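# Move the top stock card onto the adjacent waste pile

## Task

In the row closest to the viewer, lift the uppermost card from the face-down stock and set it on the waste pile next to it, so that it rests only on that pile. The cards are stiff plywood tiles. Nothing else may be disturbed. The card has to stay in place by itself once the robot lets go; if only the gripper is holding it there, the task is not done. Anything the robot is still touching at the end must not sink once released, or the task fails. Nothing may be pushed or dropped off the table.

## Robot and tools

Robot: two 6-joint arms named left_arm and right_arm, each ending in a parallel two-finger gripper. The names do not refer to image sides. Arm bases in the scene frame: left_arm at (+0.005, +0.368, 0) m with quat_wxyz (+0.999, 0, 0, +0.036); right_arm at (-0.035, -0.323, 0) m with quat_wxyz (+1.000, 0, 0, -0.030).

Scene frame: the origin lies on the table surface midway between the arms. +x points out across the table, +z points up, and left_arm sits on the +y side. Positions are in metres. Orientations are quaternions written w first (qw, qx, qy, qz).

Gripper geometry: the fingers extend along the gripper's own +z axis and close along its y axis. The reported end_effector_position is the pinch point between closed pads, about 2 cm short of the fingertips. Closing pushes the tips roughly 10 mm further along +z. Opening is scaled from -1 (shut) to +1 (fully open, 0.084 m).

The row format, used by both moving tools, is 16 numbers. The first 8 are for left_arm and the last 8 for right_arm, each as x, y, z, qw, qx, qy, qz, opening. Both halves are always required, even if one arm stays put. Position and quaternion are an absolute target in the scene frame for that gripper's end_effector_position and end_effector_quat_wxyz, so each is a pose and not an offset. To keep an arm still, resend the exact pose from the last result taken before it stopped, with the opening it should keep. To hold an orientation steady, resend the same quaternion every time instead of copying a reported one that may have drifted.

execute_actions(actions): a list of actions, run one after another. Each action is a list of 1 to 15 rows, and each row lasts one control step (1/30 s). If an action has fewer than 15 rows, its final row repeats until 15 steps are done. An empty list moves nothing and just returns the state and images. Both arms' part of an action is rejected if any target lies over 0.6 m from where that gripper was when the action began, measured along any of the gripper's current axes. If the first action fails this check against the latest reported state, or any action is malformed, nothing in the call runs. On each step the command is clipped to within 70 mm and 16 degrees of the measured pose. Position wins over orientation when both cannot be met. After an action the arm only coasts to its last clipped pose, so a distant target takes several actions.

move(target, speed, blocking): target is one 16-number row as above. Each gripper travels in a straight line toward its pose, and both arms arrive together after 0.5 to 10 s; a path still unfinished at 10 s stops short. Rotation takes the shorter way. speed is the top path speed in m/s, from 0.002 to 0.5 (default 0.25); rotation is capped at twice that value in rad/s. The opening is applied as the move starts. Paths ignore obstacles and the other arm, and real motion can lag, wander or overshoot the speed, worst near full reach. Faster moves, and targets set deeper past a contact, hit harder. With blocking=false the result comes back after 0.5 s while motion continues. Until a result shows the move has ended, further moves and execute_actions are refused, so use wait or stop first. The result adds a "move:" line giving the ending (done, off_target, moving, held, fault), any limits involved (paced = the pose was clipped; held = a check blocked some steps, after which the arm can jump fast), and each gripper's distance from its target. If only one arm is named, the other finished normally.

wait(seconds): 0 to 10. Lets the simulation run with the last commands held, and returns early if a running move ends. stop(): brakes the current move to rest; it needs room to stop, and the fingers continue. zoom_image(camera, region): camera is one of cam_high, cam_low, cam_left_wrist, cam_right_wrist. region is [x0, y0, x1, y1] in image pixels from the top-left corner, at most 504 by 504. read_manual(section): returns only the URDF licence texts ("licences"). finished_scene(scene): give the current scene's number. It ends the scene after the last command has been held, cannot be undone, and reports success.

Results: the state line lists each gripper's position, quaternion and linear and angular velocities in the scene frame; the reported hand position can be off, more so at long reach. "Hand target" is where the controller is currently steering. grip_measured is the actual finger opening on the -1..1 scale. "pose unreachable" means a clearance check changed or blocked that arm's command. Joint torques follow the joint order, carry offsets and noise, and are nonzero even in free air. All four cameras return 504x504 images in the order cam_high, cam_low, cam_left_wrist, cam_right_wrist.

Gripping: to keep hold, command an opening clearly below grip_measured; the bigger the gap, the stronger the squeeze (about 24 N per pad at most). A fast close can squeeze too hard. Resending the read grip_measured still presses lightly.

Hazards: do not let the arms collide or press on each other. If contact torque reaches a joint's limit (waist 53.4, shoulder 53.4, elbow 44.5, forearm roll 24, wrist pitch 16.9, wrist roll 16.9 N m, including the weight of a held object), the arm backs off, freezes for 10 s and drops the rest of the call. Holding loads heats the motors: a MOTOR HOT warning appears from 65 °C, and at 80 °C the arm is braked until it cools. Brief tugs on held parts or pushes on loose objects may happen. Avoid dropping the card, slamming it, or shoving the piles, and make sure the card lies settled on the waste pile by itself before finishing.

Each tool is called after "Call:" by a JSON object that holds its "fn" and its "kwargs", one argument or row to a line.

## Session

Call:
{"fn": "execute_actions", "kwargs": {
  "actions": []
}}

Scene clock: 0.00 s.
left_arm: end_effector_position=(+0.8357, +0.0526, +0.1177) grip_measured=+1.00 end_effector_quat_wxyz=(+0.048, +0.560, +0.732, +0.384) end_effector_velocity=(+0.000, +0.000, +0.001) end_effector_angular_velocity=(-0.001, -0.001, +0.000) | right_arm: end_effector_position=(+0.0851, -0.3204, +0.2185) grip_measured=-1.00 end_effector_quat_wxyz=(+0.087, +0.899, +0.418, -0.099) end_effector_velocity=(+0.001, -0.000, +0.000) end_effector_angular_velocity=(-0.000, -0.003, +0.002)
Joint positions: left_arm=[-0.628 -1.546 -2.589  0.925 -1.06  -2.876  0.084] | right_arm=[ 0.459  0.655 -0.072 -0.226 -0.932 -0.318  0.   ]
Joint velocities: left_arm=[ 0.     0.002  0.001 -0.     0.001 -0.    -0.   ] | right_arm=[ 0.     0.    -0.    -0.003  0.002  0.001 -0.   ]
Joint torques (N m, as the arm reports them, + toward a larger angle): no reading
Hand target (left_arm): +0.836, +0.053, +0.118; +0.048, +0.560, +0.732, +0.384
Hand target (right_arm): +0.085, -0.320, +0.218; +0.087, +0.899, +0.418, -0.099

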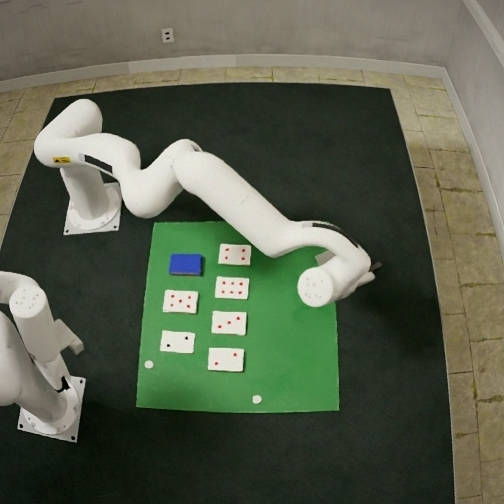

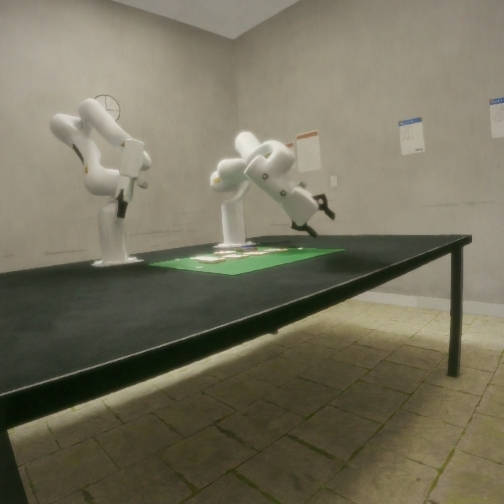

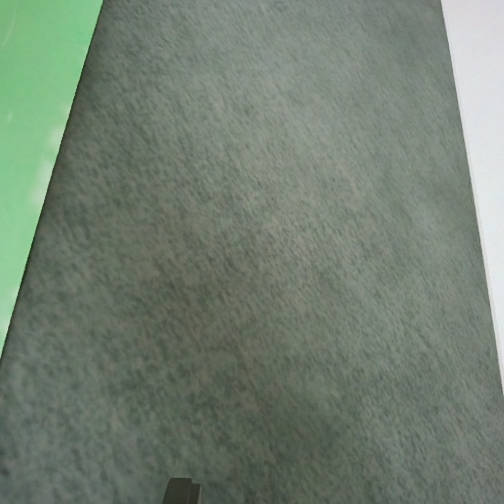

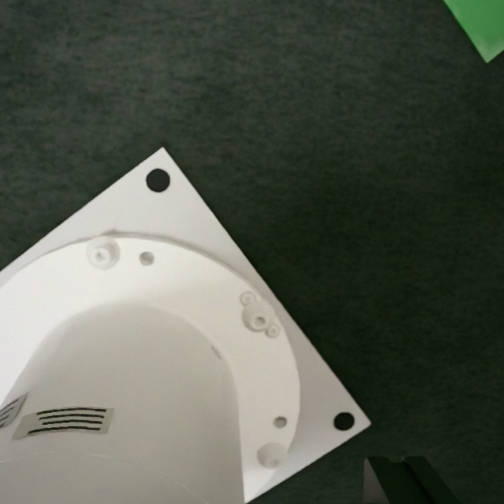

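Call:
{"fn": "zoom_image", "kwargs": {
  "camera": "cam_high",
  "region": [130, 215, 350, 415]
}}

Call:
{"fn": "zoom_image", "kwargs": {
  "camera": "cam_low",
  "region": [140, 220, 360, 290]
}}

Region (130, 215, 350, 415) of cam_high's 504x504 image, scaled by 2.291, with more detail than that image has; it fills the top 458 rows of this view, and the rest is white.

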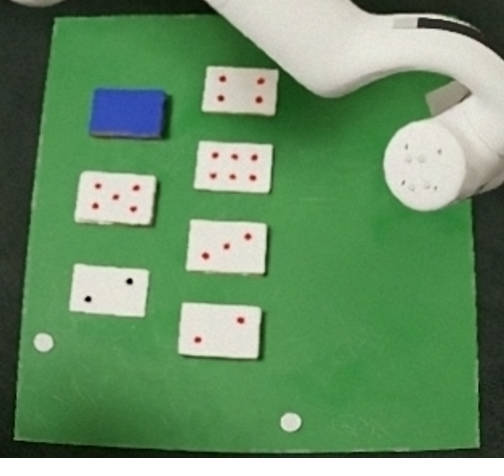

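Region (140, 220, 360, 290) of cam_low's 504x504 image, scaled by 2.291, with more detail than that image has; it fills the top 160 rows of this view, and the rest is white.

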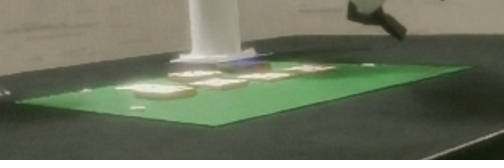

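Call:
{"fn": "move", "kwargs": {
  "target": [0.27,0.14,0.25,0,1,0,0,1,0.0851,-0.3204,0.2185,0.087,0.899,0.418,-0.099,-1],
  "speed": 0.4
}}

Scene clock: 5.30 s.
left_arm: end_effector_position=(+0.2705, +0.1381, +0.2496) grip_measured=+1.00 end_effector_quat_wxyz=(+0.000, +1.000, -0.000, +0.001) end_effector_velocity=(-0.001, +0.000, +0.000) end_effector_angular_velocity=(-0.002, +0.007, -0.002) | right_arm: end_effector_position=(+0.0851, -0.3204, +0.2185) grip_measured=-1.00 end_effector_quat_wxyz=(+0.087, +0.899, +0.418, -0.099) end_effector_velocity=(+0.001, +0.001, -0.000) end_effector_angular_velocity=(+0.002, -0.003, -0.001)
Joint positions: left_arm=[-0.785  0.049 -0.572  0.001 -0.619 -0.713  0.084] | right_arm=[ 0.458  0.654 -0.072 -0.226 -0.932 -0.319  0.   ]
Joint velocities: left_arm=[ 0.003  0.001 -0.    -0.01  -0.004  0.013  0.   ] | right_arm=[-0.    -0.001 -0.     0.001  0.004  0.001  0.   ]
Joint torques (N m, as the arm reports them, + toward a larger angle): left_arm=[ -0.36  24.68 -16.6    2.11  -0.49  -0.53] | right_arm=[  3.5   -2.87 -32.39   0.74  -0.13  -0.46]
Hand target (left_arm): +0.270, +0.138, +0.250; +0.000, +1.000, -0.000, +0.000
Hand target (right_arm): +0.085, -0.320, +0.218; +0.087, +0.899, +0.418, -0.099
Off the commanded pose (left_arm): 0.002 m, 0 deg.
Off the commanded pose (right_arm): 0.000 m, 0 deg.
move: done

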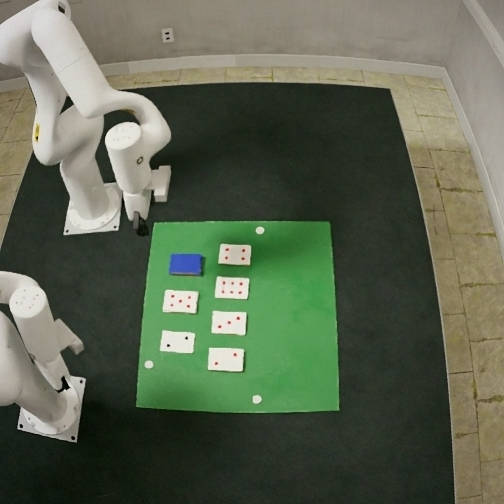

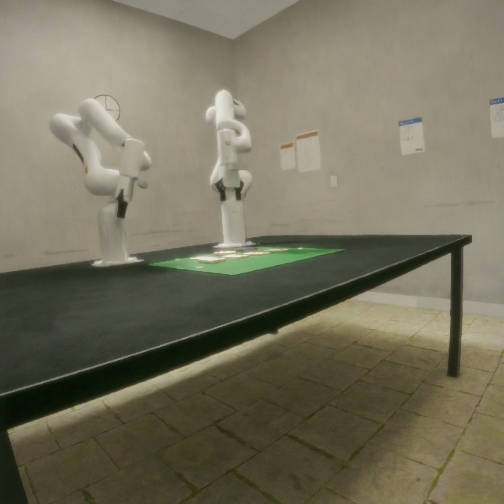

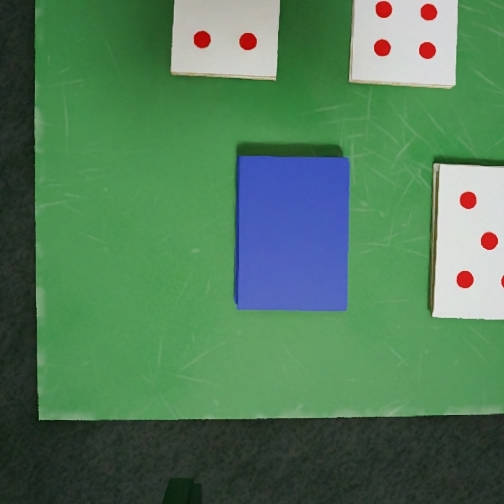

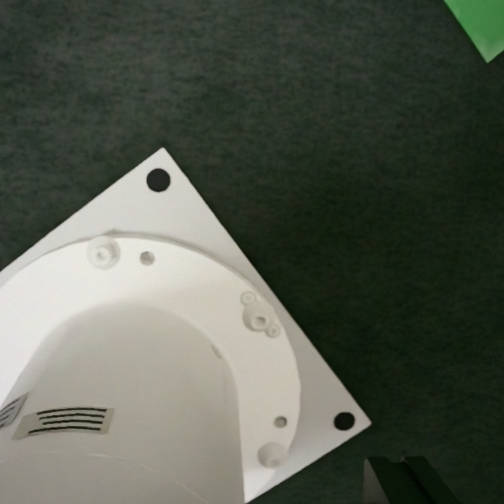

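Call:
{"fn": "zoom_image", "kwargs": {
  "camera": "cam_left_wrist",
  "region": [200, 120, 504, 340]
}}

Region (200, 120, 504, 340) of cam_left_wrist's 504x504 image, scaled by 1.658, with more detail than that image has; it fills the top 365 rows of this view, and the rest is white.

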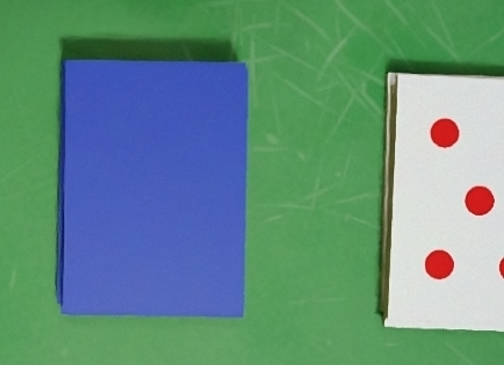

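Call:
{"fn": "zoom_image", "kwargs": {
  "camera": "cam_low",
  "region": [190, 235, 290, 270]
}}

Call:
{"fn": "zoom_image", "kwargs": {
  "camera": "cam_high",
  "region": [150, 235, 270, 325]
}}

Region (190, 235, 290, 270) of cam_low's 504x504 image, scaled by 5.040, with more detail than that image has; it fills the top 176 rows of this view, and the rest is white.

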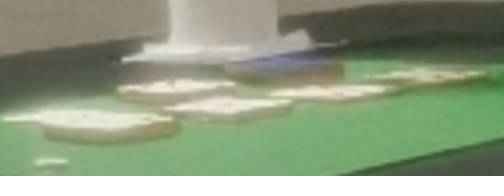

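Region (150, 235, 270, 325) of cam_high's 504x504 image, scaled by 4.200, with more detail than that image has; it fills the top 378 rows of this view, and the rest is white.

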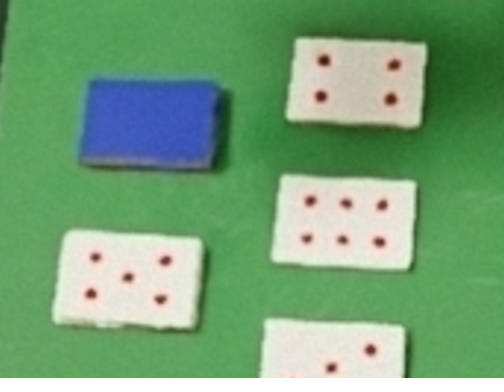

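Call:
{"fn": "move", "kwargs": {
  "target": [0.35,0.147,0.075,0,1,0,0,-1,0.227,-0.023,0.085,-0.192,0.798,0.331,0.460,-1],
  "speed": 0.3
}}

Scene clock: 11.97 s.
left_arm: end_effector_position=(+0.3506, +0.1472, +0.0746) grip_measured=-1.00 end_effector_quat_wxyz=(-0.000, +1.000, +0.000, +0.000) end_effector_velocity=(-0.000, +0.000, -0.000) end_effector_angular_velocity=(+0.001, +0.001, -0.000) | right_arm: end_effector_position=(+0.2278, -0.0228, +0.0859) grip_measured=-1.00 end_effector_quat_wxyz=(-0.195, +0.800, +0.331, +0.460) end_effector_velocity=(+0.000, +0.000, -0.001) end_effector_angular_velocity=(+0.002, -0.002, -0.000)
Joint positions: left_arm=[-0.641 -0.485 -0.676  0.006 -0.19  -0.574  0.   ] | right_arm=[ 0.981 -0.732 -0.232  0.111  1.544  0.069  0.   ]
Joint velocities: left_arm=[-0.    -0.001  0.    -0.    -0.     0.     0.   ] | right_arm=[ 0.002 -0.009 -0.003  0.002  0.009  0.002  0.   ]
Joint torques (N m, as the arm reports them, + toward a larger angle): left_arm=[  0.87  41.88 -10.23   1.18  -0.59  -0.5 ] | right_arm=[ 0.34 22.87 -5.07  0.56  1.8  -0.5 ]
Hand target (left_arm): +0.351, +0.147, +0.075; -0.000, +1.000, +0.000, +0.000
Hand target (right_arm): +0.228, -0.023, +0.086; -0.195, +0.800, +0.331, +0.460
Off the commanded pose (left_arm): 0.001 m, 0 deg.
Off the commanded pose (right_arm): 0.001 m, 0 deg.
move: done

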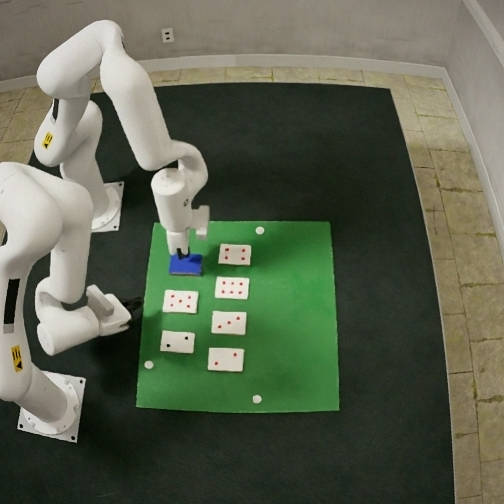

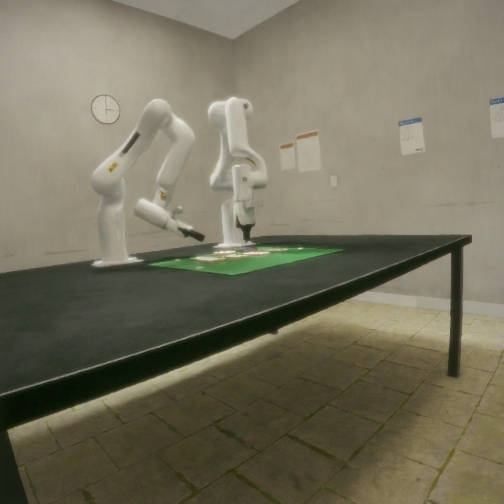

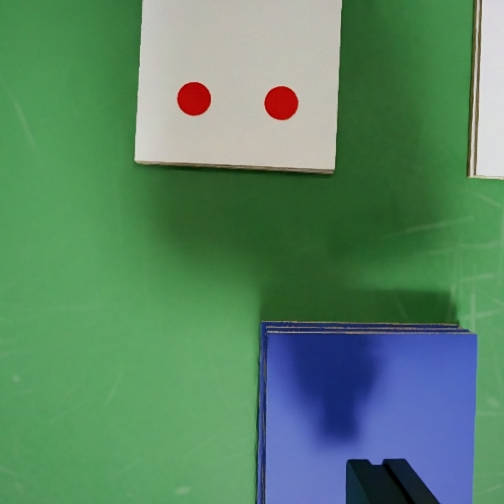

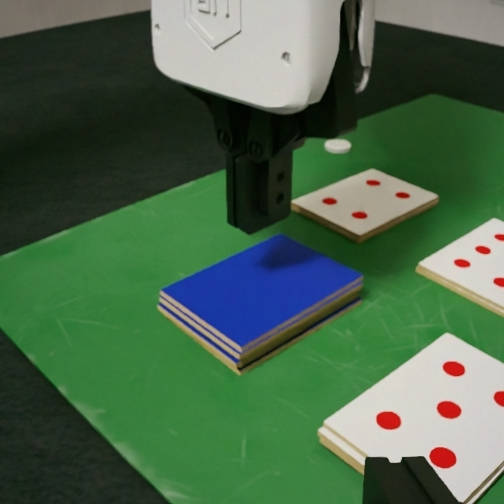

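Call:
{"fn": "zoom_image", "kwargs": {
  "camera": "cam_right_wrist",
  "region": [140, 190, 400, 390]
}}

Call:
{"fn": "zoom_image", "kwargs": {
  "camera": "cam_left_wrist",
  "region": [230, 300, 504, 504]
}}

Region (140, 190, 400, 390) of cam_right_wrist's 504x504 image, scaled by 1.938, with more detail than that image has; it fills the top 388 rows of this view, and the rest is white.

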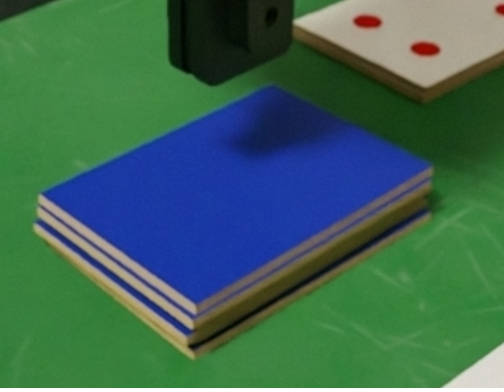

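Region (230, 300, 504, 504) of cam_left_wrist's 504x504 image, scaled by 1.839, with more detail than that image has; it fills the top 375 rows of this view, and the rest is white.

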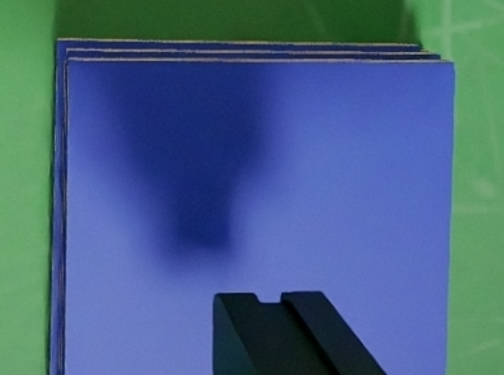

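Call:
{"fn": "move", "kwargs": {
  "target": [0.35,0.145,0.047,0,1,0,0,-1,0.227,-0.023,0.085,-0.192,0.798,0.331,0.460,-1],
  "speed": 0.04
}}

Call:
{"fn": "zoom_image", "kwargs": {
  "camera": "cam_right_wrist",
  "region": [140, 150, 400, 390]
}}

Scene clock: 13.60 s.
left_arm: end_effector_position=(+0.3501, +0.1450, +0.0470) grip_measured=-1.00 end_effector_quat_wxyz=(-0.000, +1.000, +0.000, +0.000) end_effector_velocity=(+0.000, -0.000, -0.001) end_effector_angular_velocity=(-0.001, -0.001, -0.001) | right_arm: end_effector_position=(+0.2270, -0.0230, +0.0850) grip_measured=-1.00 end_effector_quat_wxyz=(-0.193, +0.800, +0.332, +0.461) end_effector_velocity=(+0.000, +0.000, -0.000) end_effector_angular_velocity=(-0.000, -0.000, +0.000)
Joint positions: left_arm=[-0.645 -0.559 -0.689  0.001 -0.129 -0.574  0.   ] | right_arm=[ 0.988 -0.737 -0.232  0.12   1.547  0.069  0.   ]
Joint velocities: left_arm=[ 0.    -0.003 -0.001 -0.     0.003  0.001  0.   ] | right_arm=[ 0.    -0.002 -0.001  0.     0.001 -0.     0.   ]
Joint torques (N m, as the arm reports them, + toward a larger angle): left_arm=[  0.61  40.38 -10.98   1.07  -0.51  -0.47] | right_arm=[ 4.7  21.29 -3.14 -0.59  1.62 -0.48]
Hand target (left_arm): +0.350, +0.145, +0.047; -0.000, +1.000, +0.000, +0.000
Hand target (right_arm): +0.227, -0.023, +0.085; -0.193, +0.800, +0.332, +0.461
Off the commanded pose (left_arm): 0.000 m, 0 deg.
Off the commanded pose (right_arm): 0.000 m, 0 deg.
move: done

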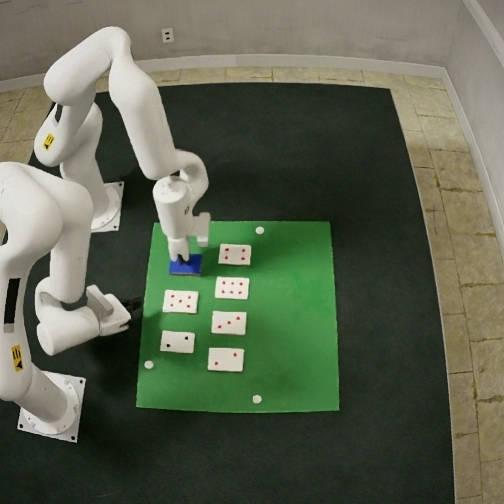

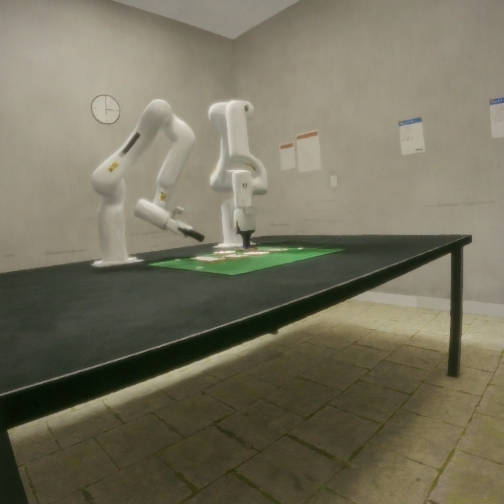

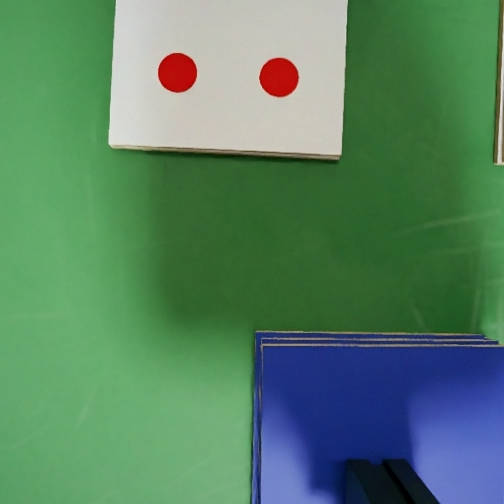

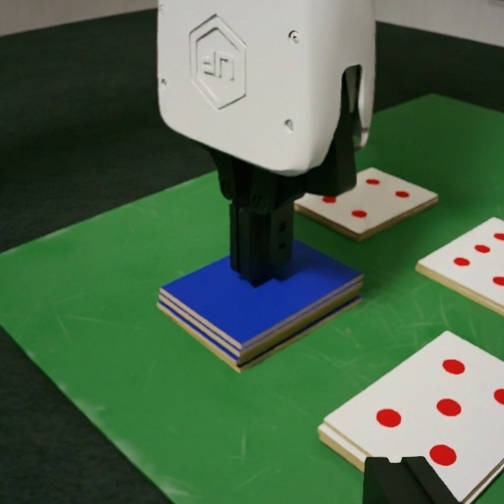

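Region (140, 150, 400, 390) of cam_right_wrist's 504x504 image, scaled by 1.938, with more detail than that image has; it fills the top 465 rows of this view, and the rest is white.

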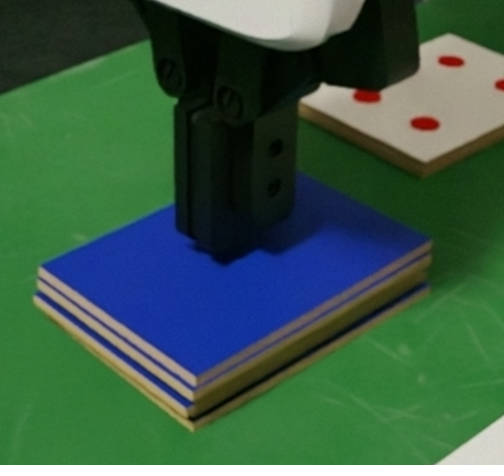

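Call:
{"fn": "move", "kwargs": {
  "target": [0.35,0.145,0.036,0,1,0,0,-1,0.227,-0.023,0.085,-0.192,0.798,0.331,0.460,-1],
  "speed": 0.012
}}

Call:
{"fn": "zoom_image", "kwargs": {
  "camera": "cam_right_wrist",
  "region": [140, 150, 400, 390]
}}

Scene clock: 14.93 s.
left_arm: end_effector_position=(+0.3502, +0.1449, +0.0397) grip_measured=-1.00 end_effector_quat_wxyz=(-0.001, +1.000, +0.000, -0.001) end_effector_velocity=(+0.001, +0.000, +0.000) end_effector_angular_velocity=(-0.003, -0.004, +0.003) | right_arm: end_effector_position=(+0.2270, -0.0230, +0.0850) grip_measured=-1.00 end_effector_quat_wxyz=(-0.192, +0.800, +0.332, +0.461) end_effector_velocity=(+0.000, +0.000, +0.000) end_effector_angular_velocity=(+0.001, -0.001, -0.000)
Joint positions: left_arm=[-0.645 -0.58  -0.695  0.    -0.118 -0.573  0.   ] | right_arm=[ 0.988 -0.737 -0.232  0.12   1.547  0.069  0.   ]
Joint velocities: left_arm=[ 0.001  0.001  0.002 -0.002  0.005 -0.     0.   ] | right_arm=[ 0.001  0.001 -0.     0.001  0.001  0.001  0.   ]
Joint torques (N m, as the arm reports them, + toward a larger angle): left_arm=[  1.1  -15.09  -3.6    1.76   7.65  -0.5 ] | right_arm=[ 2.92 22.02 -4.04  0.11  1.46 -0.38]
Hand target (left_arm): +0.350, +0.145, +0.036; -0.000, +1.000, +0.000, -0.000
Hand target (right_arm): +0.227, -0.023, +0.085; -0.192, +0.800, +0.332, +0.461
Off the commanded pose (left_arm): 0.004 m, 0 deg.
Off the commanded pose (right_arm): 0.000 m, 0 deg.
move: off_target (left_arm)

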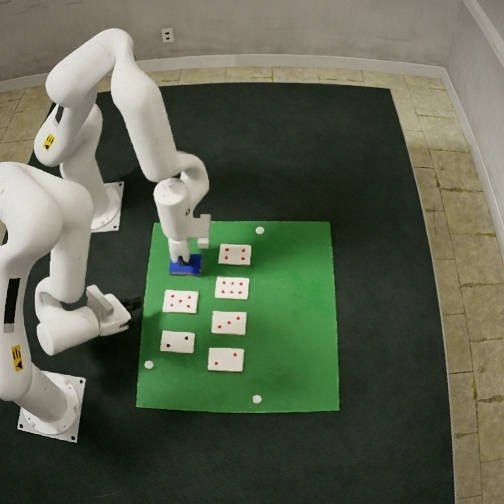

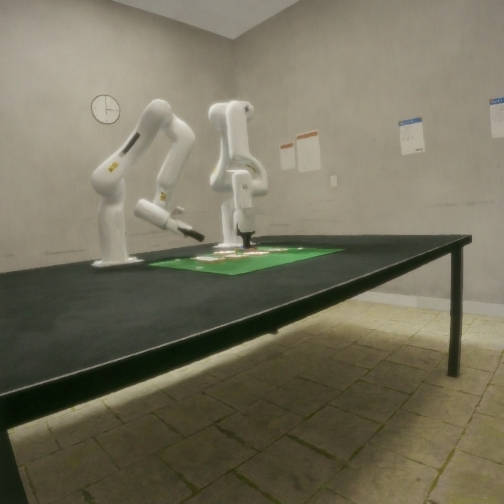

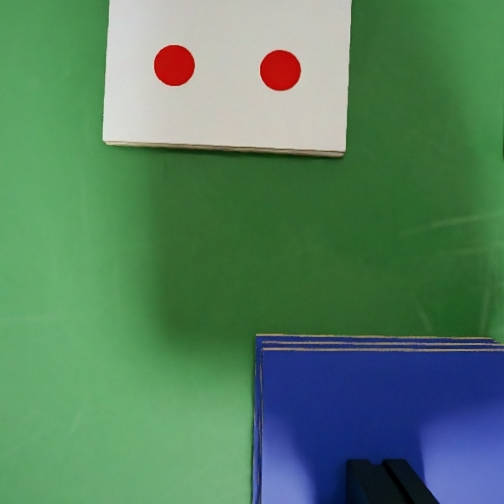

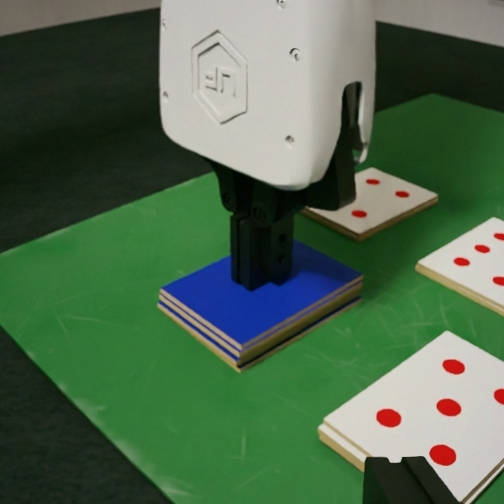

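Region (140, 150, 400, 390) of cam_right_wrist's 504x504 image, scaled by 1.938, with more detail than that image has; it fills the top 465 rows of this view, and the rest is white.

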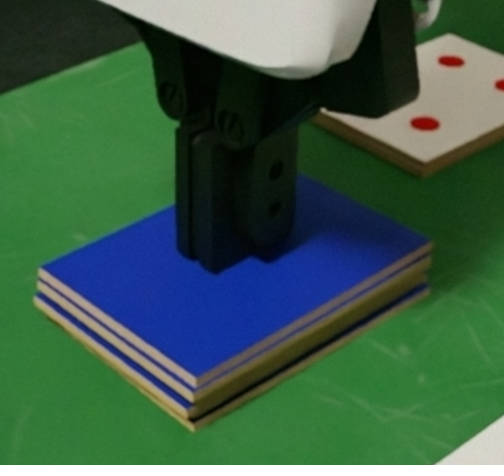

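Call:
{"fn": "execute_actions", "kwargs": {
  "actions": [
    [[0.35,0.145,0.042,0,1,0,0,-1,0.227,-0.023,0.085,-0.192,0.798,0.331,0.460,-1],[0.35,0.145,0.043,0,1,0,0,-1,0.227,-0.023,0.085,-0.192,0.798,0.331,0.460,-1],[0.35,0.145,0.044,0,1,0,0,-1,0.227,-0.023,0.085,-0.192,0.798,0.331,0.460,-1]]
  ]
}}

Call:
{"fn": "zoom_image", "kwargs": {
  "camera": "cam_right_wrist",
  "region": [200, 220, 320, 320]
}}

Scene clock: 16.33 s.
left_arm: end_effector_position=(+0.3499, +0.1451, +0.0437) grip_measured=-1.00 end_effector_quat_wxyz=(+0.000, +1.000, -0.000, +0.000) end_effector_velocity=(+0.001, -0.001, +0.002) end_effector_angular_velocity=(+0.001, +0.001, -0.001) | right_arm: end_effector_position=(+0.2270, -0.0230, +0.0850) grip_measured=-1.00 end_effector_quat_wxyz=(-0.192, +0.800, +0.332, +0.461) end_effector_velocity=(-0.000, -0.000, -0.000) end_effector_angular_velocity=(-0.000, +0.002, +0.001)
Joint positions: left_arm=[-0.645 -0.568 -0.69   0.    -0.122 -0.573  0.   ] | right_arm=[ 0.988 -0.737 -0.232  0.12   1.547  0.069  0.   ]
Joint velocities: left_arm=[-0.     0.003 -0.004  0.    -0.008  0.     0.   ] | right_arm=[-0.    -0.001  0.    -0.002 -0.001  0.001  0.   ]
Joint torques (N m, as the arm reports them, + toward a larger angle): left_arm=[-0.64 40.39 -9.78  1.64 -0.56 -0.56] | right_arm=[ 3.72 19.7  -4.06  0.03  1.54 -0.4 ]
Hand target (left_arm): +0.350, +0.145, +0.044; +0.000, +1.000, -0.000, +0.000
Hand target (right_arm): +0.227, -0.023, +0.085; -0.192, +0.800, +0.332, +0.461
Off the commanded pose (left_arm): 0.000 m, 0 deg.
Off the commanded pose (right_arm): 0.000 m, 0 deg.

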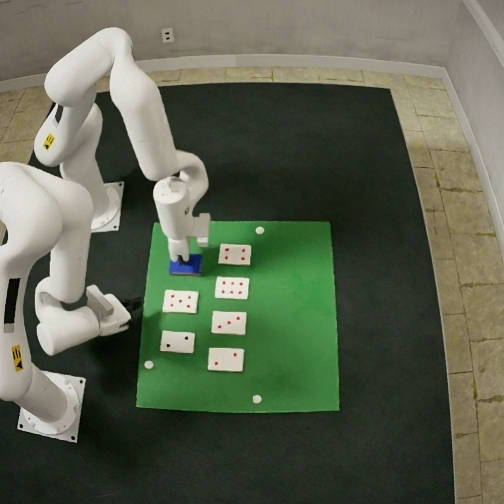

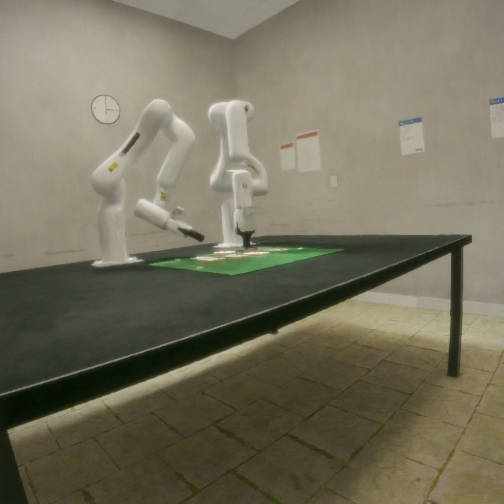

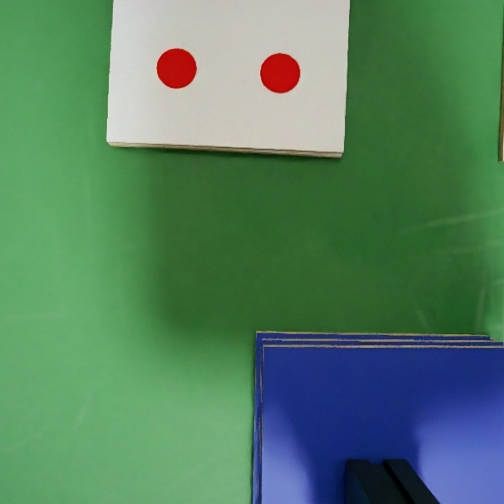

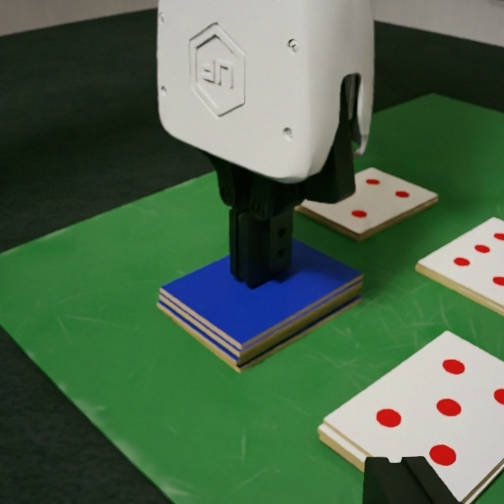

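Region (200, 220, 320, 320) of cam_right_wrist's 504x504 image, scaled by 4.200, with more detail than that image has.

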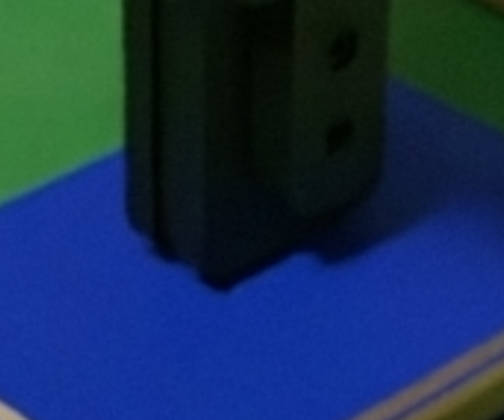

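Call:
{"fn": "execute_actions", "kwargs": {
  "actions": [
    [[0.35,0.145,0.0427,0,1,0,0,-1,0.227,-0.023,0.085,-0.192,0.798,0.331,0.460,-1]]
  ]
}}

Scene clock: 16.90 s.
left_arm: end_effector_position=(+0.3500, +0.1450, +0.0427) grip_measured=-1.00 end_effector_quat_wxyz=(+0.000, +1.000, +0.000, +0.000) end_effector_velocity=(+0.001, -0.001, +0.001) end_effector_angular_velocity=(-0.002, -0.003, -0.000) | right_arm: end_effector_position=(+0.2270, -0.0230, +0.0850) grip_measured=-1.00 end_effector_quat_wxyz=(-0.192, +0.800, +0.332, +0.461) end_effector_velocity=(-0.000, -0.000, -0.001) end_effector_angular_velocity=(-0.000, +0.003, -0.000)
Joint positions: left_arm=[-0.645 -0.571 -0.691  0.    -0.12  -0.573  0.   ] | right_arm=[ 0.988 -0.737 -0.232  0.12   1.547  0.069  0.   ]
Joint velocities: left_arm=[-0.     0.002 -0.001 -0.     0.001  0.     0.   ] | right_arm=[-0.    -0.001 -0.    -0.001 -0.002  0.002  0.   ]
Joint torques (N m, as the arm reports them, + toward a larger angle): left_arm=[  0.    43.57 -10.41   1.41  -0.42  -0.6 ] | right_arm=[ 3.17 20.66 -2.56  0.63  1.8  -0.35]
Hand target (left_arm): +0.350, +0.145, +0.043; -0.000, +1.000, +0.000, +0.000
Hand target (right_arm): +0.227, -0.023, +0.085; -0.192, +0.800, +0.332, +0.461
Off the commanded pose (left_arm): 0.000 m, 0 deg.
Off the commanded pose (right_arm): 0.000 m, 0 deg.

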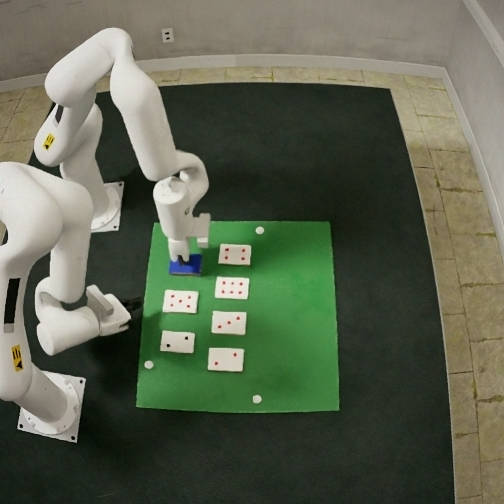

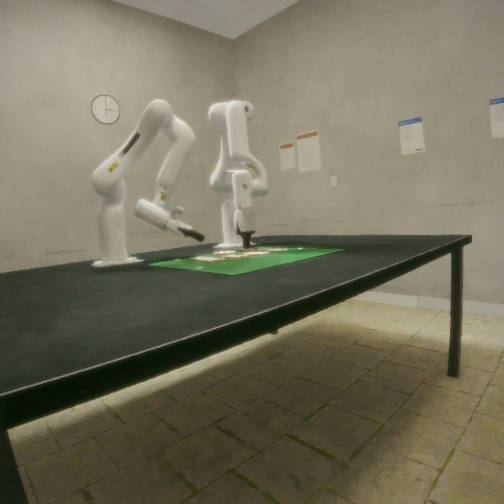

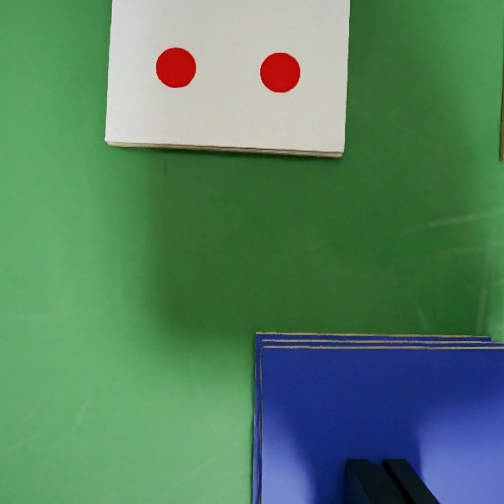

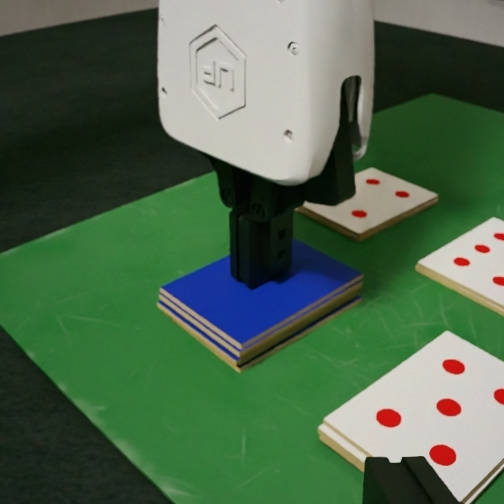

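Call:
{"fn": "execute_actions", "kwargs": {
  "actions": [
    [[0.35,0.145,0.0415,0,1,0,0,-1,0.227,-0.023,0.085,-0.192,0.798,0.331,0.460,-1]]
  ]
}}

Scene clock: 17.47 s.
left_arm: end_effector_position=(+0.3500, +0.1450, +0.0415) grip_measured=-1.00 end_effector_quat_wxyz=(+0.000, +1.000, +0.000, +0.000) end_effector_velocity=(+0.000, -0.000, -0.000) end_effector_angular_velocity=(-0.000, -0.001, -0.001) | right_arm: end_effector_position=(+0.2270, -0.0230, +0.0850) grip_measured=-1.00 end_effector_quat_wxyz=(-0.192, +0.800, +0.332, +0.461) end_effector_velocity=(-0.000, -0.001, -0.001) end_effector_angular_velocity=(-0.004, +0.002, -0.001)
Joint positions: left_arm=[-0.645 -0.574 -0.691  0.    -0.117 -0.573  0.   ] | right_arm=[ 0.988 -0.737 -0.232  0.12   1.547  0.069  0.   ]
Joint velocities: left_arm=[-0.001 -0.001 -0.     0.001  0.001 -0.     0.   ] | right_arm=[-0.    -0.002  0.     0.001 -0.002 -0.001  0.   ]
Joint torques (N m, as the arm reports them, + toward a larger angle): left_arm=[-0.32 41.47 -9.71  1.13 -0.35 -0.56] | right_arm=[ 3.2  19.69 -4.53 -0.3   1.71 -0.27]
Hand target (left_arm): +0.350, +0.145, +0.041; -0.000, +1.000, +0.000, +0.000
Hand target (right_arm): +0.227, -0.023, +0.085; -0.192, +0.800, +0.332, +0.461
Off the commanded pose (left_arm): 0.000 m, 0 deg.
Off the commanded pose (right_arm): 0.000 m, 0 deg.

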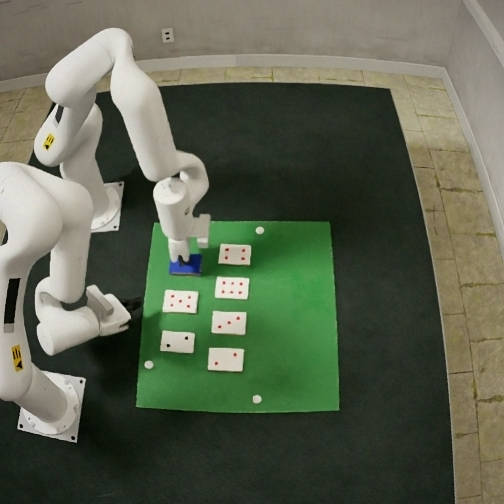

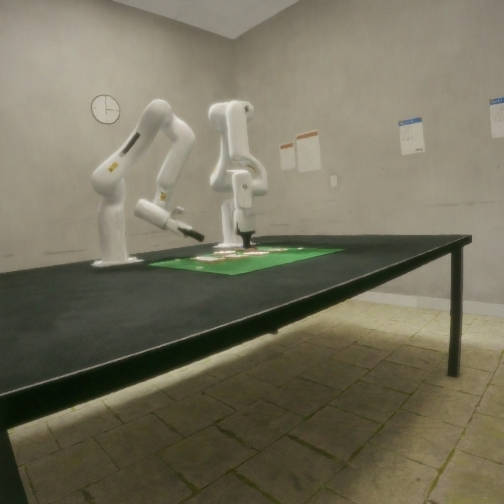

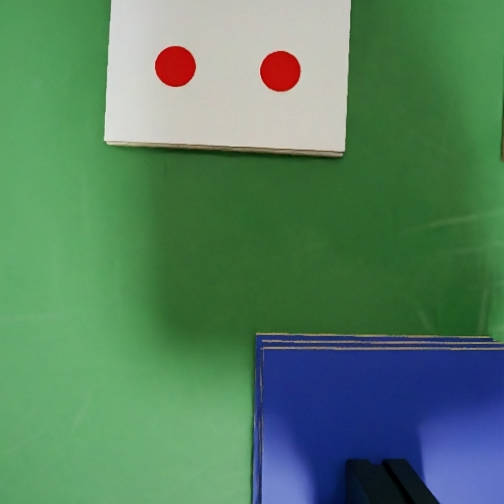

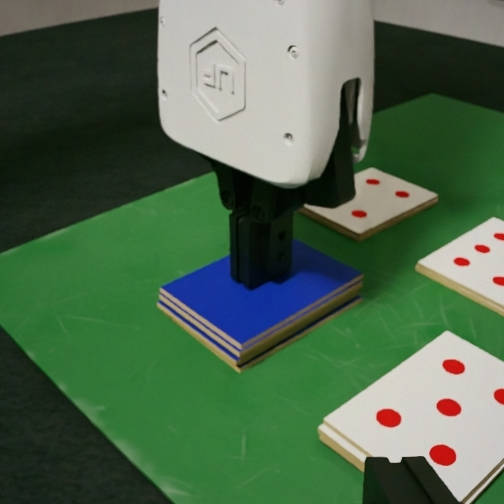

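Call:
{"fn": "execute_actions", "kwargs": {
  "actions": [
    [[0.35,0.145,0.0403,0,1,0,0,-1,0.227,-0.023,0.085,-0.192,0.798,0.331,0.460,-1]]
  ]
}}

Call:
{"fn": "zoom_image", "kwargs": {
  "camera": "cam_right_wrist",
  "region": [150, 220, 380, 380]
}}

Scene clock: 18.17 s.
left_arm: end_effector_position=(+0.3501, +0.1449, +0.0407) grip_measured=-1.00 end_effector_quat_wxyz=(-0.000, +1.000, +0.000, -0.000) end_effector_velocity=(+0.000, -0.001, -0.000) end_effector_angular_velocity=(-0.001, -0.002, +0.000) | right_arm: end_effector_position=(+0.2270, -0.0230, +0.0850) grip_measured=-1.00 end_effector_quat_wxyz=(-0.192, +0.800, +0.332, +0.461) end_effector_velocity=(+0.000, +0.001, -0.000) end_effector_angular_velocity=(+0.001, +0.000, +0.000)
Joint positions: left_arm=[-0.645 -0.576 -0.692  0.    -0.116 -0.573  0.   ] | right_arm=[ 0.988 -0.737 -0.232  0.12   1.547  0.069  0.   ]
Joint velocities: left_arm=[-0.001 -0.001 -0.    -0.001  0.003  0.     0.   ] | right_arm=[-0.    -0.001 -0.001 -0.001  0.     0.001  0.   ]
Joint torques (N m, as the arm reports them, + toward a larger angle): left_arm=[ 0.55 24.13 -8.11  1.41  1.68 -0.67] | right_arm=[ 3.3  20.71 -3.56 -0.37  1.54 -0.34]
Hand target (left_arm): +0.350, +0.145, +0.040; -0.000, +1.000, +0.000, -0.000
Hand target (right_arm): +0.227, -0.023, +0.085; -0.192, +0.800, +0.332, +0.461
Off the commanded pose (left_arm): 0.000 m, 0 deg.
Off the commanded pose (right_arm): 0.000 m, 0 deg.

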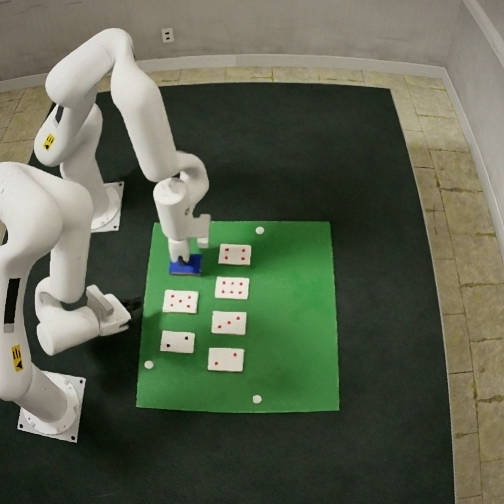

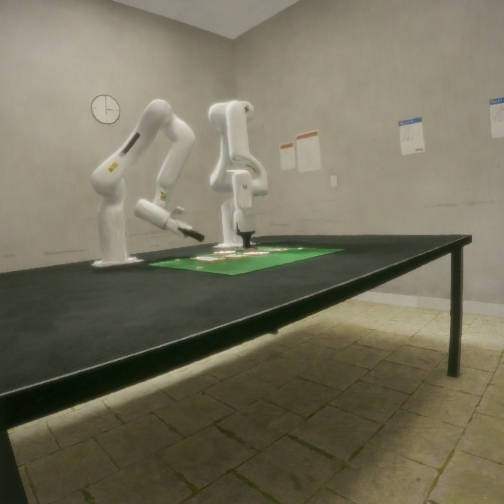

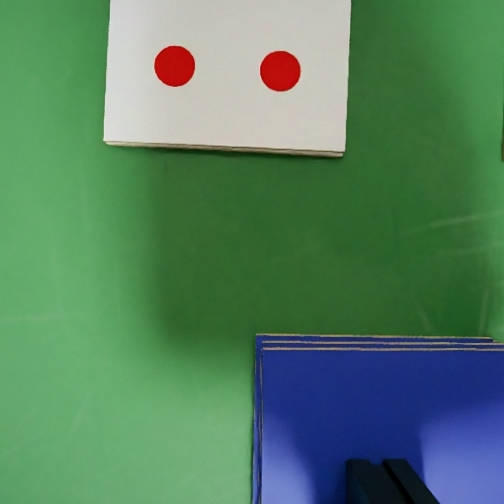

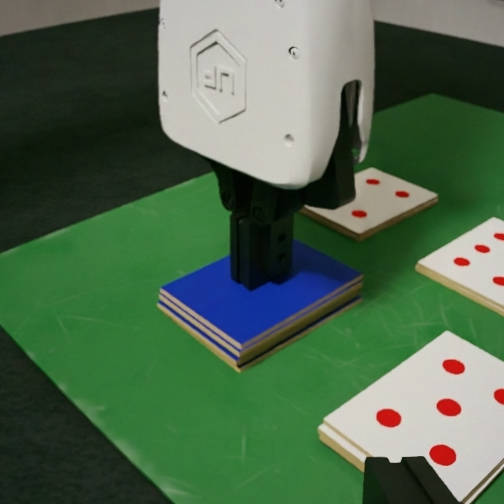

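Region (150, 220, 380, 380) of cam_right_wrist's 504x504 image, scaled by 2.191, with more detail than that image has; it fills the top 351 rows of this view, and the rest is white.

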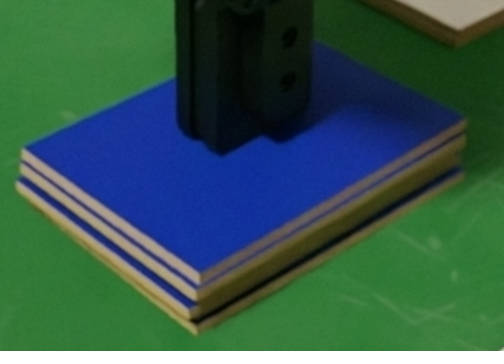

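Call:
{"fn": "execute_actions", "kwargs": {
  "actions": [
    [[0.35,0.145,0.043,0,1,0,0,-1,0.227,-0.023,0.085,-0.192,0.798,0.331,0.460,-1],[0.35,0.145,0.045,0,1,0,0,-1,0.227,-0.023,0.085,-0.192,0.798,0.331,0.460,-1],[0.35,0.1445,0.046,0,1,0,0,-0.5,0.227,-0.023,0.085,-0.192,0.798,0.331,0.460,-1],[0.35,0.144,0.046,0,1,0,0,0,0.227,-0.023,0.085,-0.192,0.798,0.331,0.460,-1],[0.35,0.1435,0.046,0,1,0,0,0.75,0.227,-0.023,0.085,-0.192,0.798,0.331,0.460,-1]],
    [[0.35,0.143,0.044,0,1,0,0,0.75,0.227,-0.023,0.085,-0.192,0.798,0.331,0.460,-1],[0.35,0.143,0.043,0,1,0,0,0.75,0.227,-0.023,0.085,-0.192,0.798,0.331,0.460,-1],[0.35,0.143,0.042,0,1,0,0,0.75,0.227,-0.023,0.085,-0.192,0.798,0.331,0.460,-1],[0.35,0.143,0.041,0,1,0,0,0.75,0.227,-0.023,0.085,-0.192,0.798,0.331,0.460,-1],[0.35,0.143,0.040,0,1,0,0,0.75,0.227,-0.023,0.085,-0.192,0.798,0.331,0.460,-1]]
  ]
}}

Scene clock: 19.63 s.
left_arm: end_effector_position=(+0.3500, +0.1430, +0.0400) grip_measured=+0.75 end_effector_quat_wxyz=(+0.000, +1.000, +0.000, +0.000) end_effector_velocity=(+0.000, -0.001, -0.000) end_effector_angular_velocity=(-0.000, -0.001, -0.001) | right_arm: end_effector_position=(+0.2270, -0.0230, +0.0850) grip_measured=-1.00 end_effector_quat_wxyz=(-0.192, +0.800, +0.332, +0.461) end_effector_velocity=(+0.000, +0.000, +0.000) end_effector_angular_velocity=(+0.001, -0.001, -0.001)
Joint positions: left_arm=[-0.649 -0.579 -0.695  0.    -0.116 -0.577  0.075] | right_arm=[ 0.988 -0.737 -0.232  0.12   1.547  0.069  0.   ]
Joint velocities: left_arm=[-0.001 -0.001 -0.001  0.001  0.    -0.     0.   ] | right_arm=[-0.001  0.001 -0.     0.    -0.     0.     0.   ]
Joint torques (N m, as the arm reports them, + toward a larger angle): left_arm=[  1.16  41.38 -10.51   1.28  -0.3   -0.55] | right_arm=[ 1.52 18.42 -3.86 -0.09  1.9  -0.57]
Hand target (left_arm): +0.350, +0.143, +0.040; -0.000, +1.000, +0.000, +0.000
Hand target (right_arm): +0.227, -0.023, +0.085; -0.192, +0.800, +0.332, +0.461
Off the commanded pose (left_arm): 0.000 m, 0 deg.
Off the commanded pose (right_arm): 0.000 m, 0 deg.

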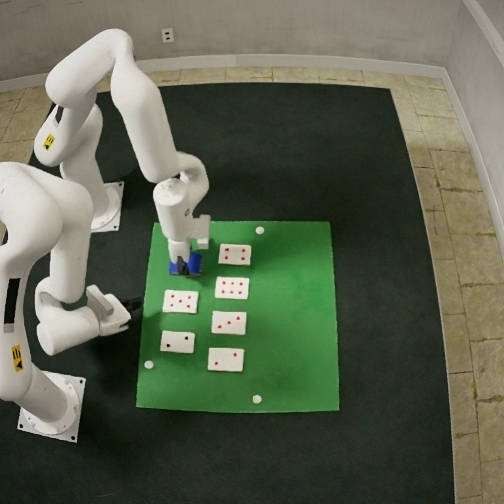

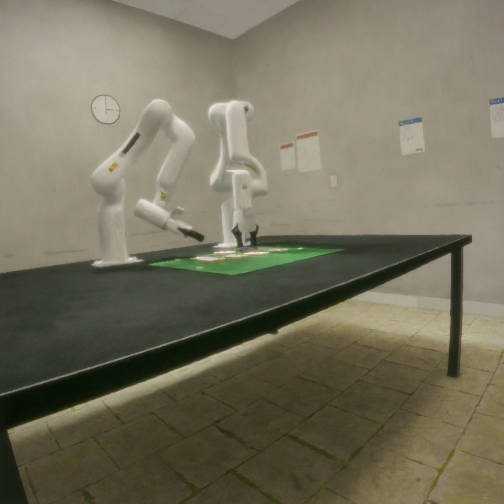

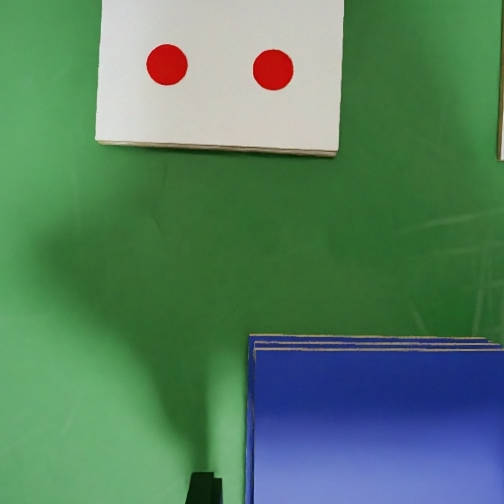

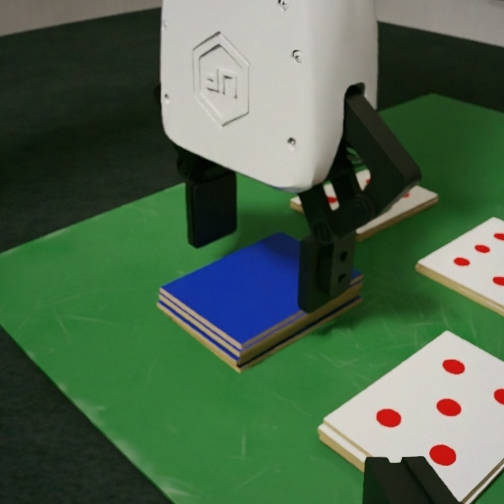

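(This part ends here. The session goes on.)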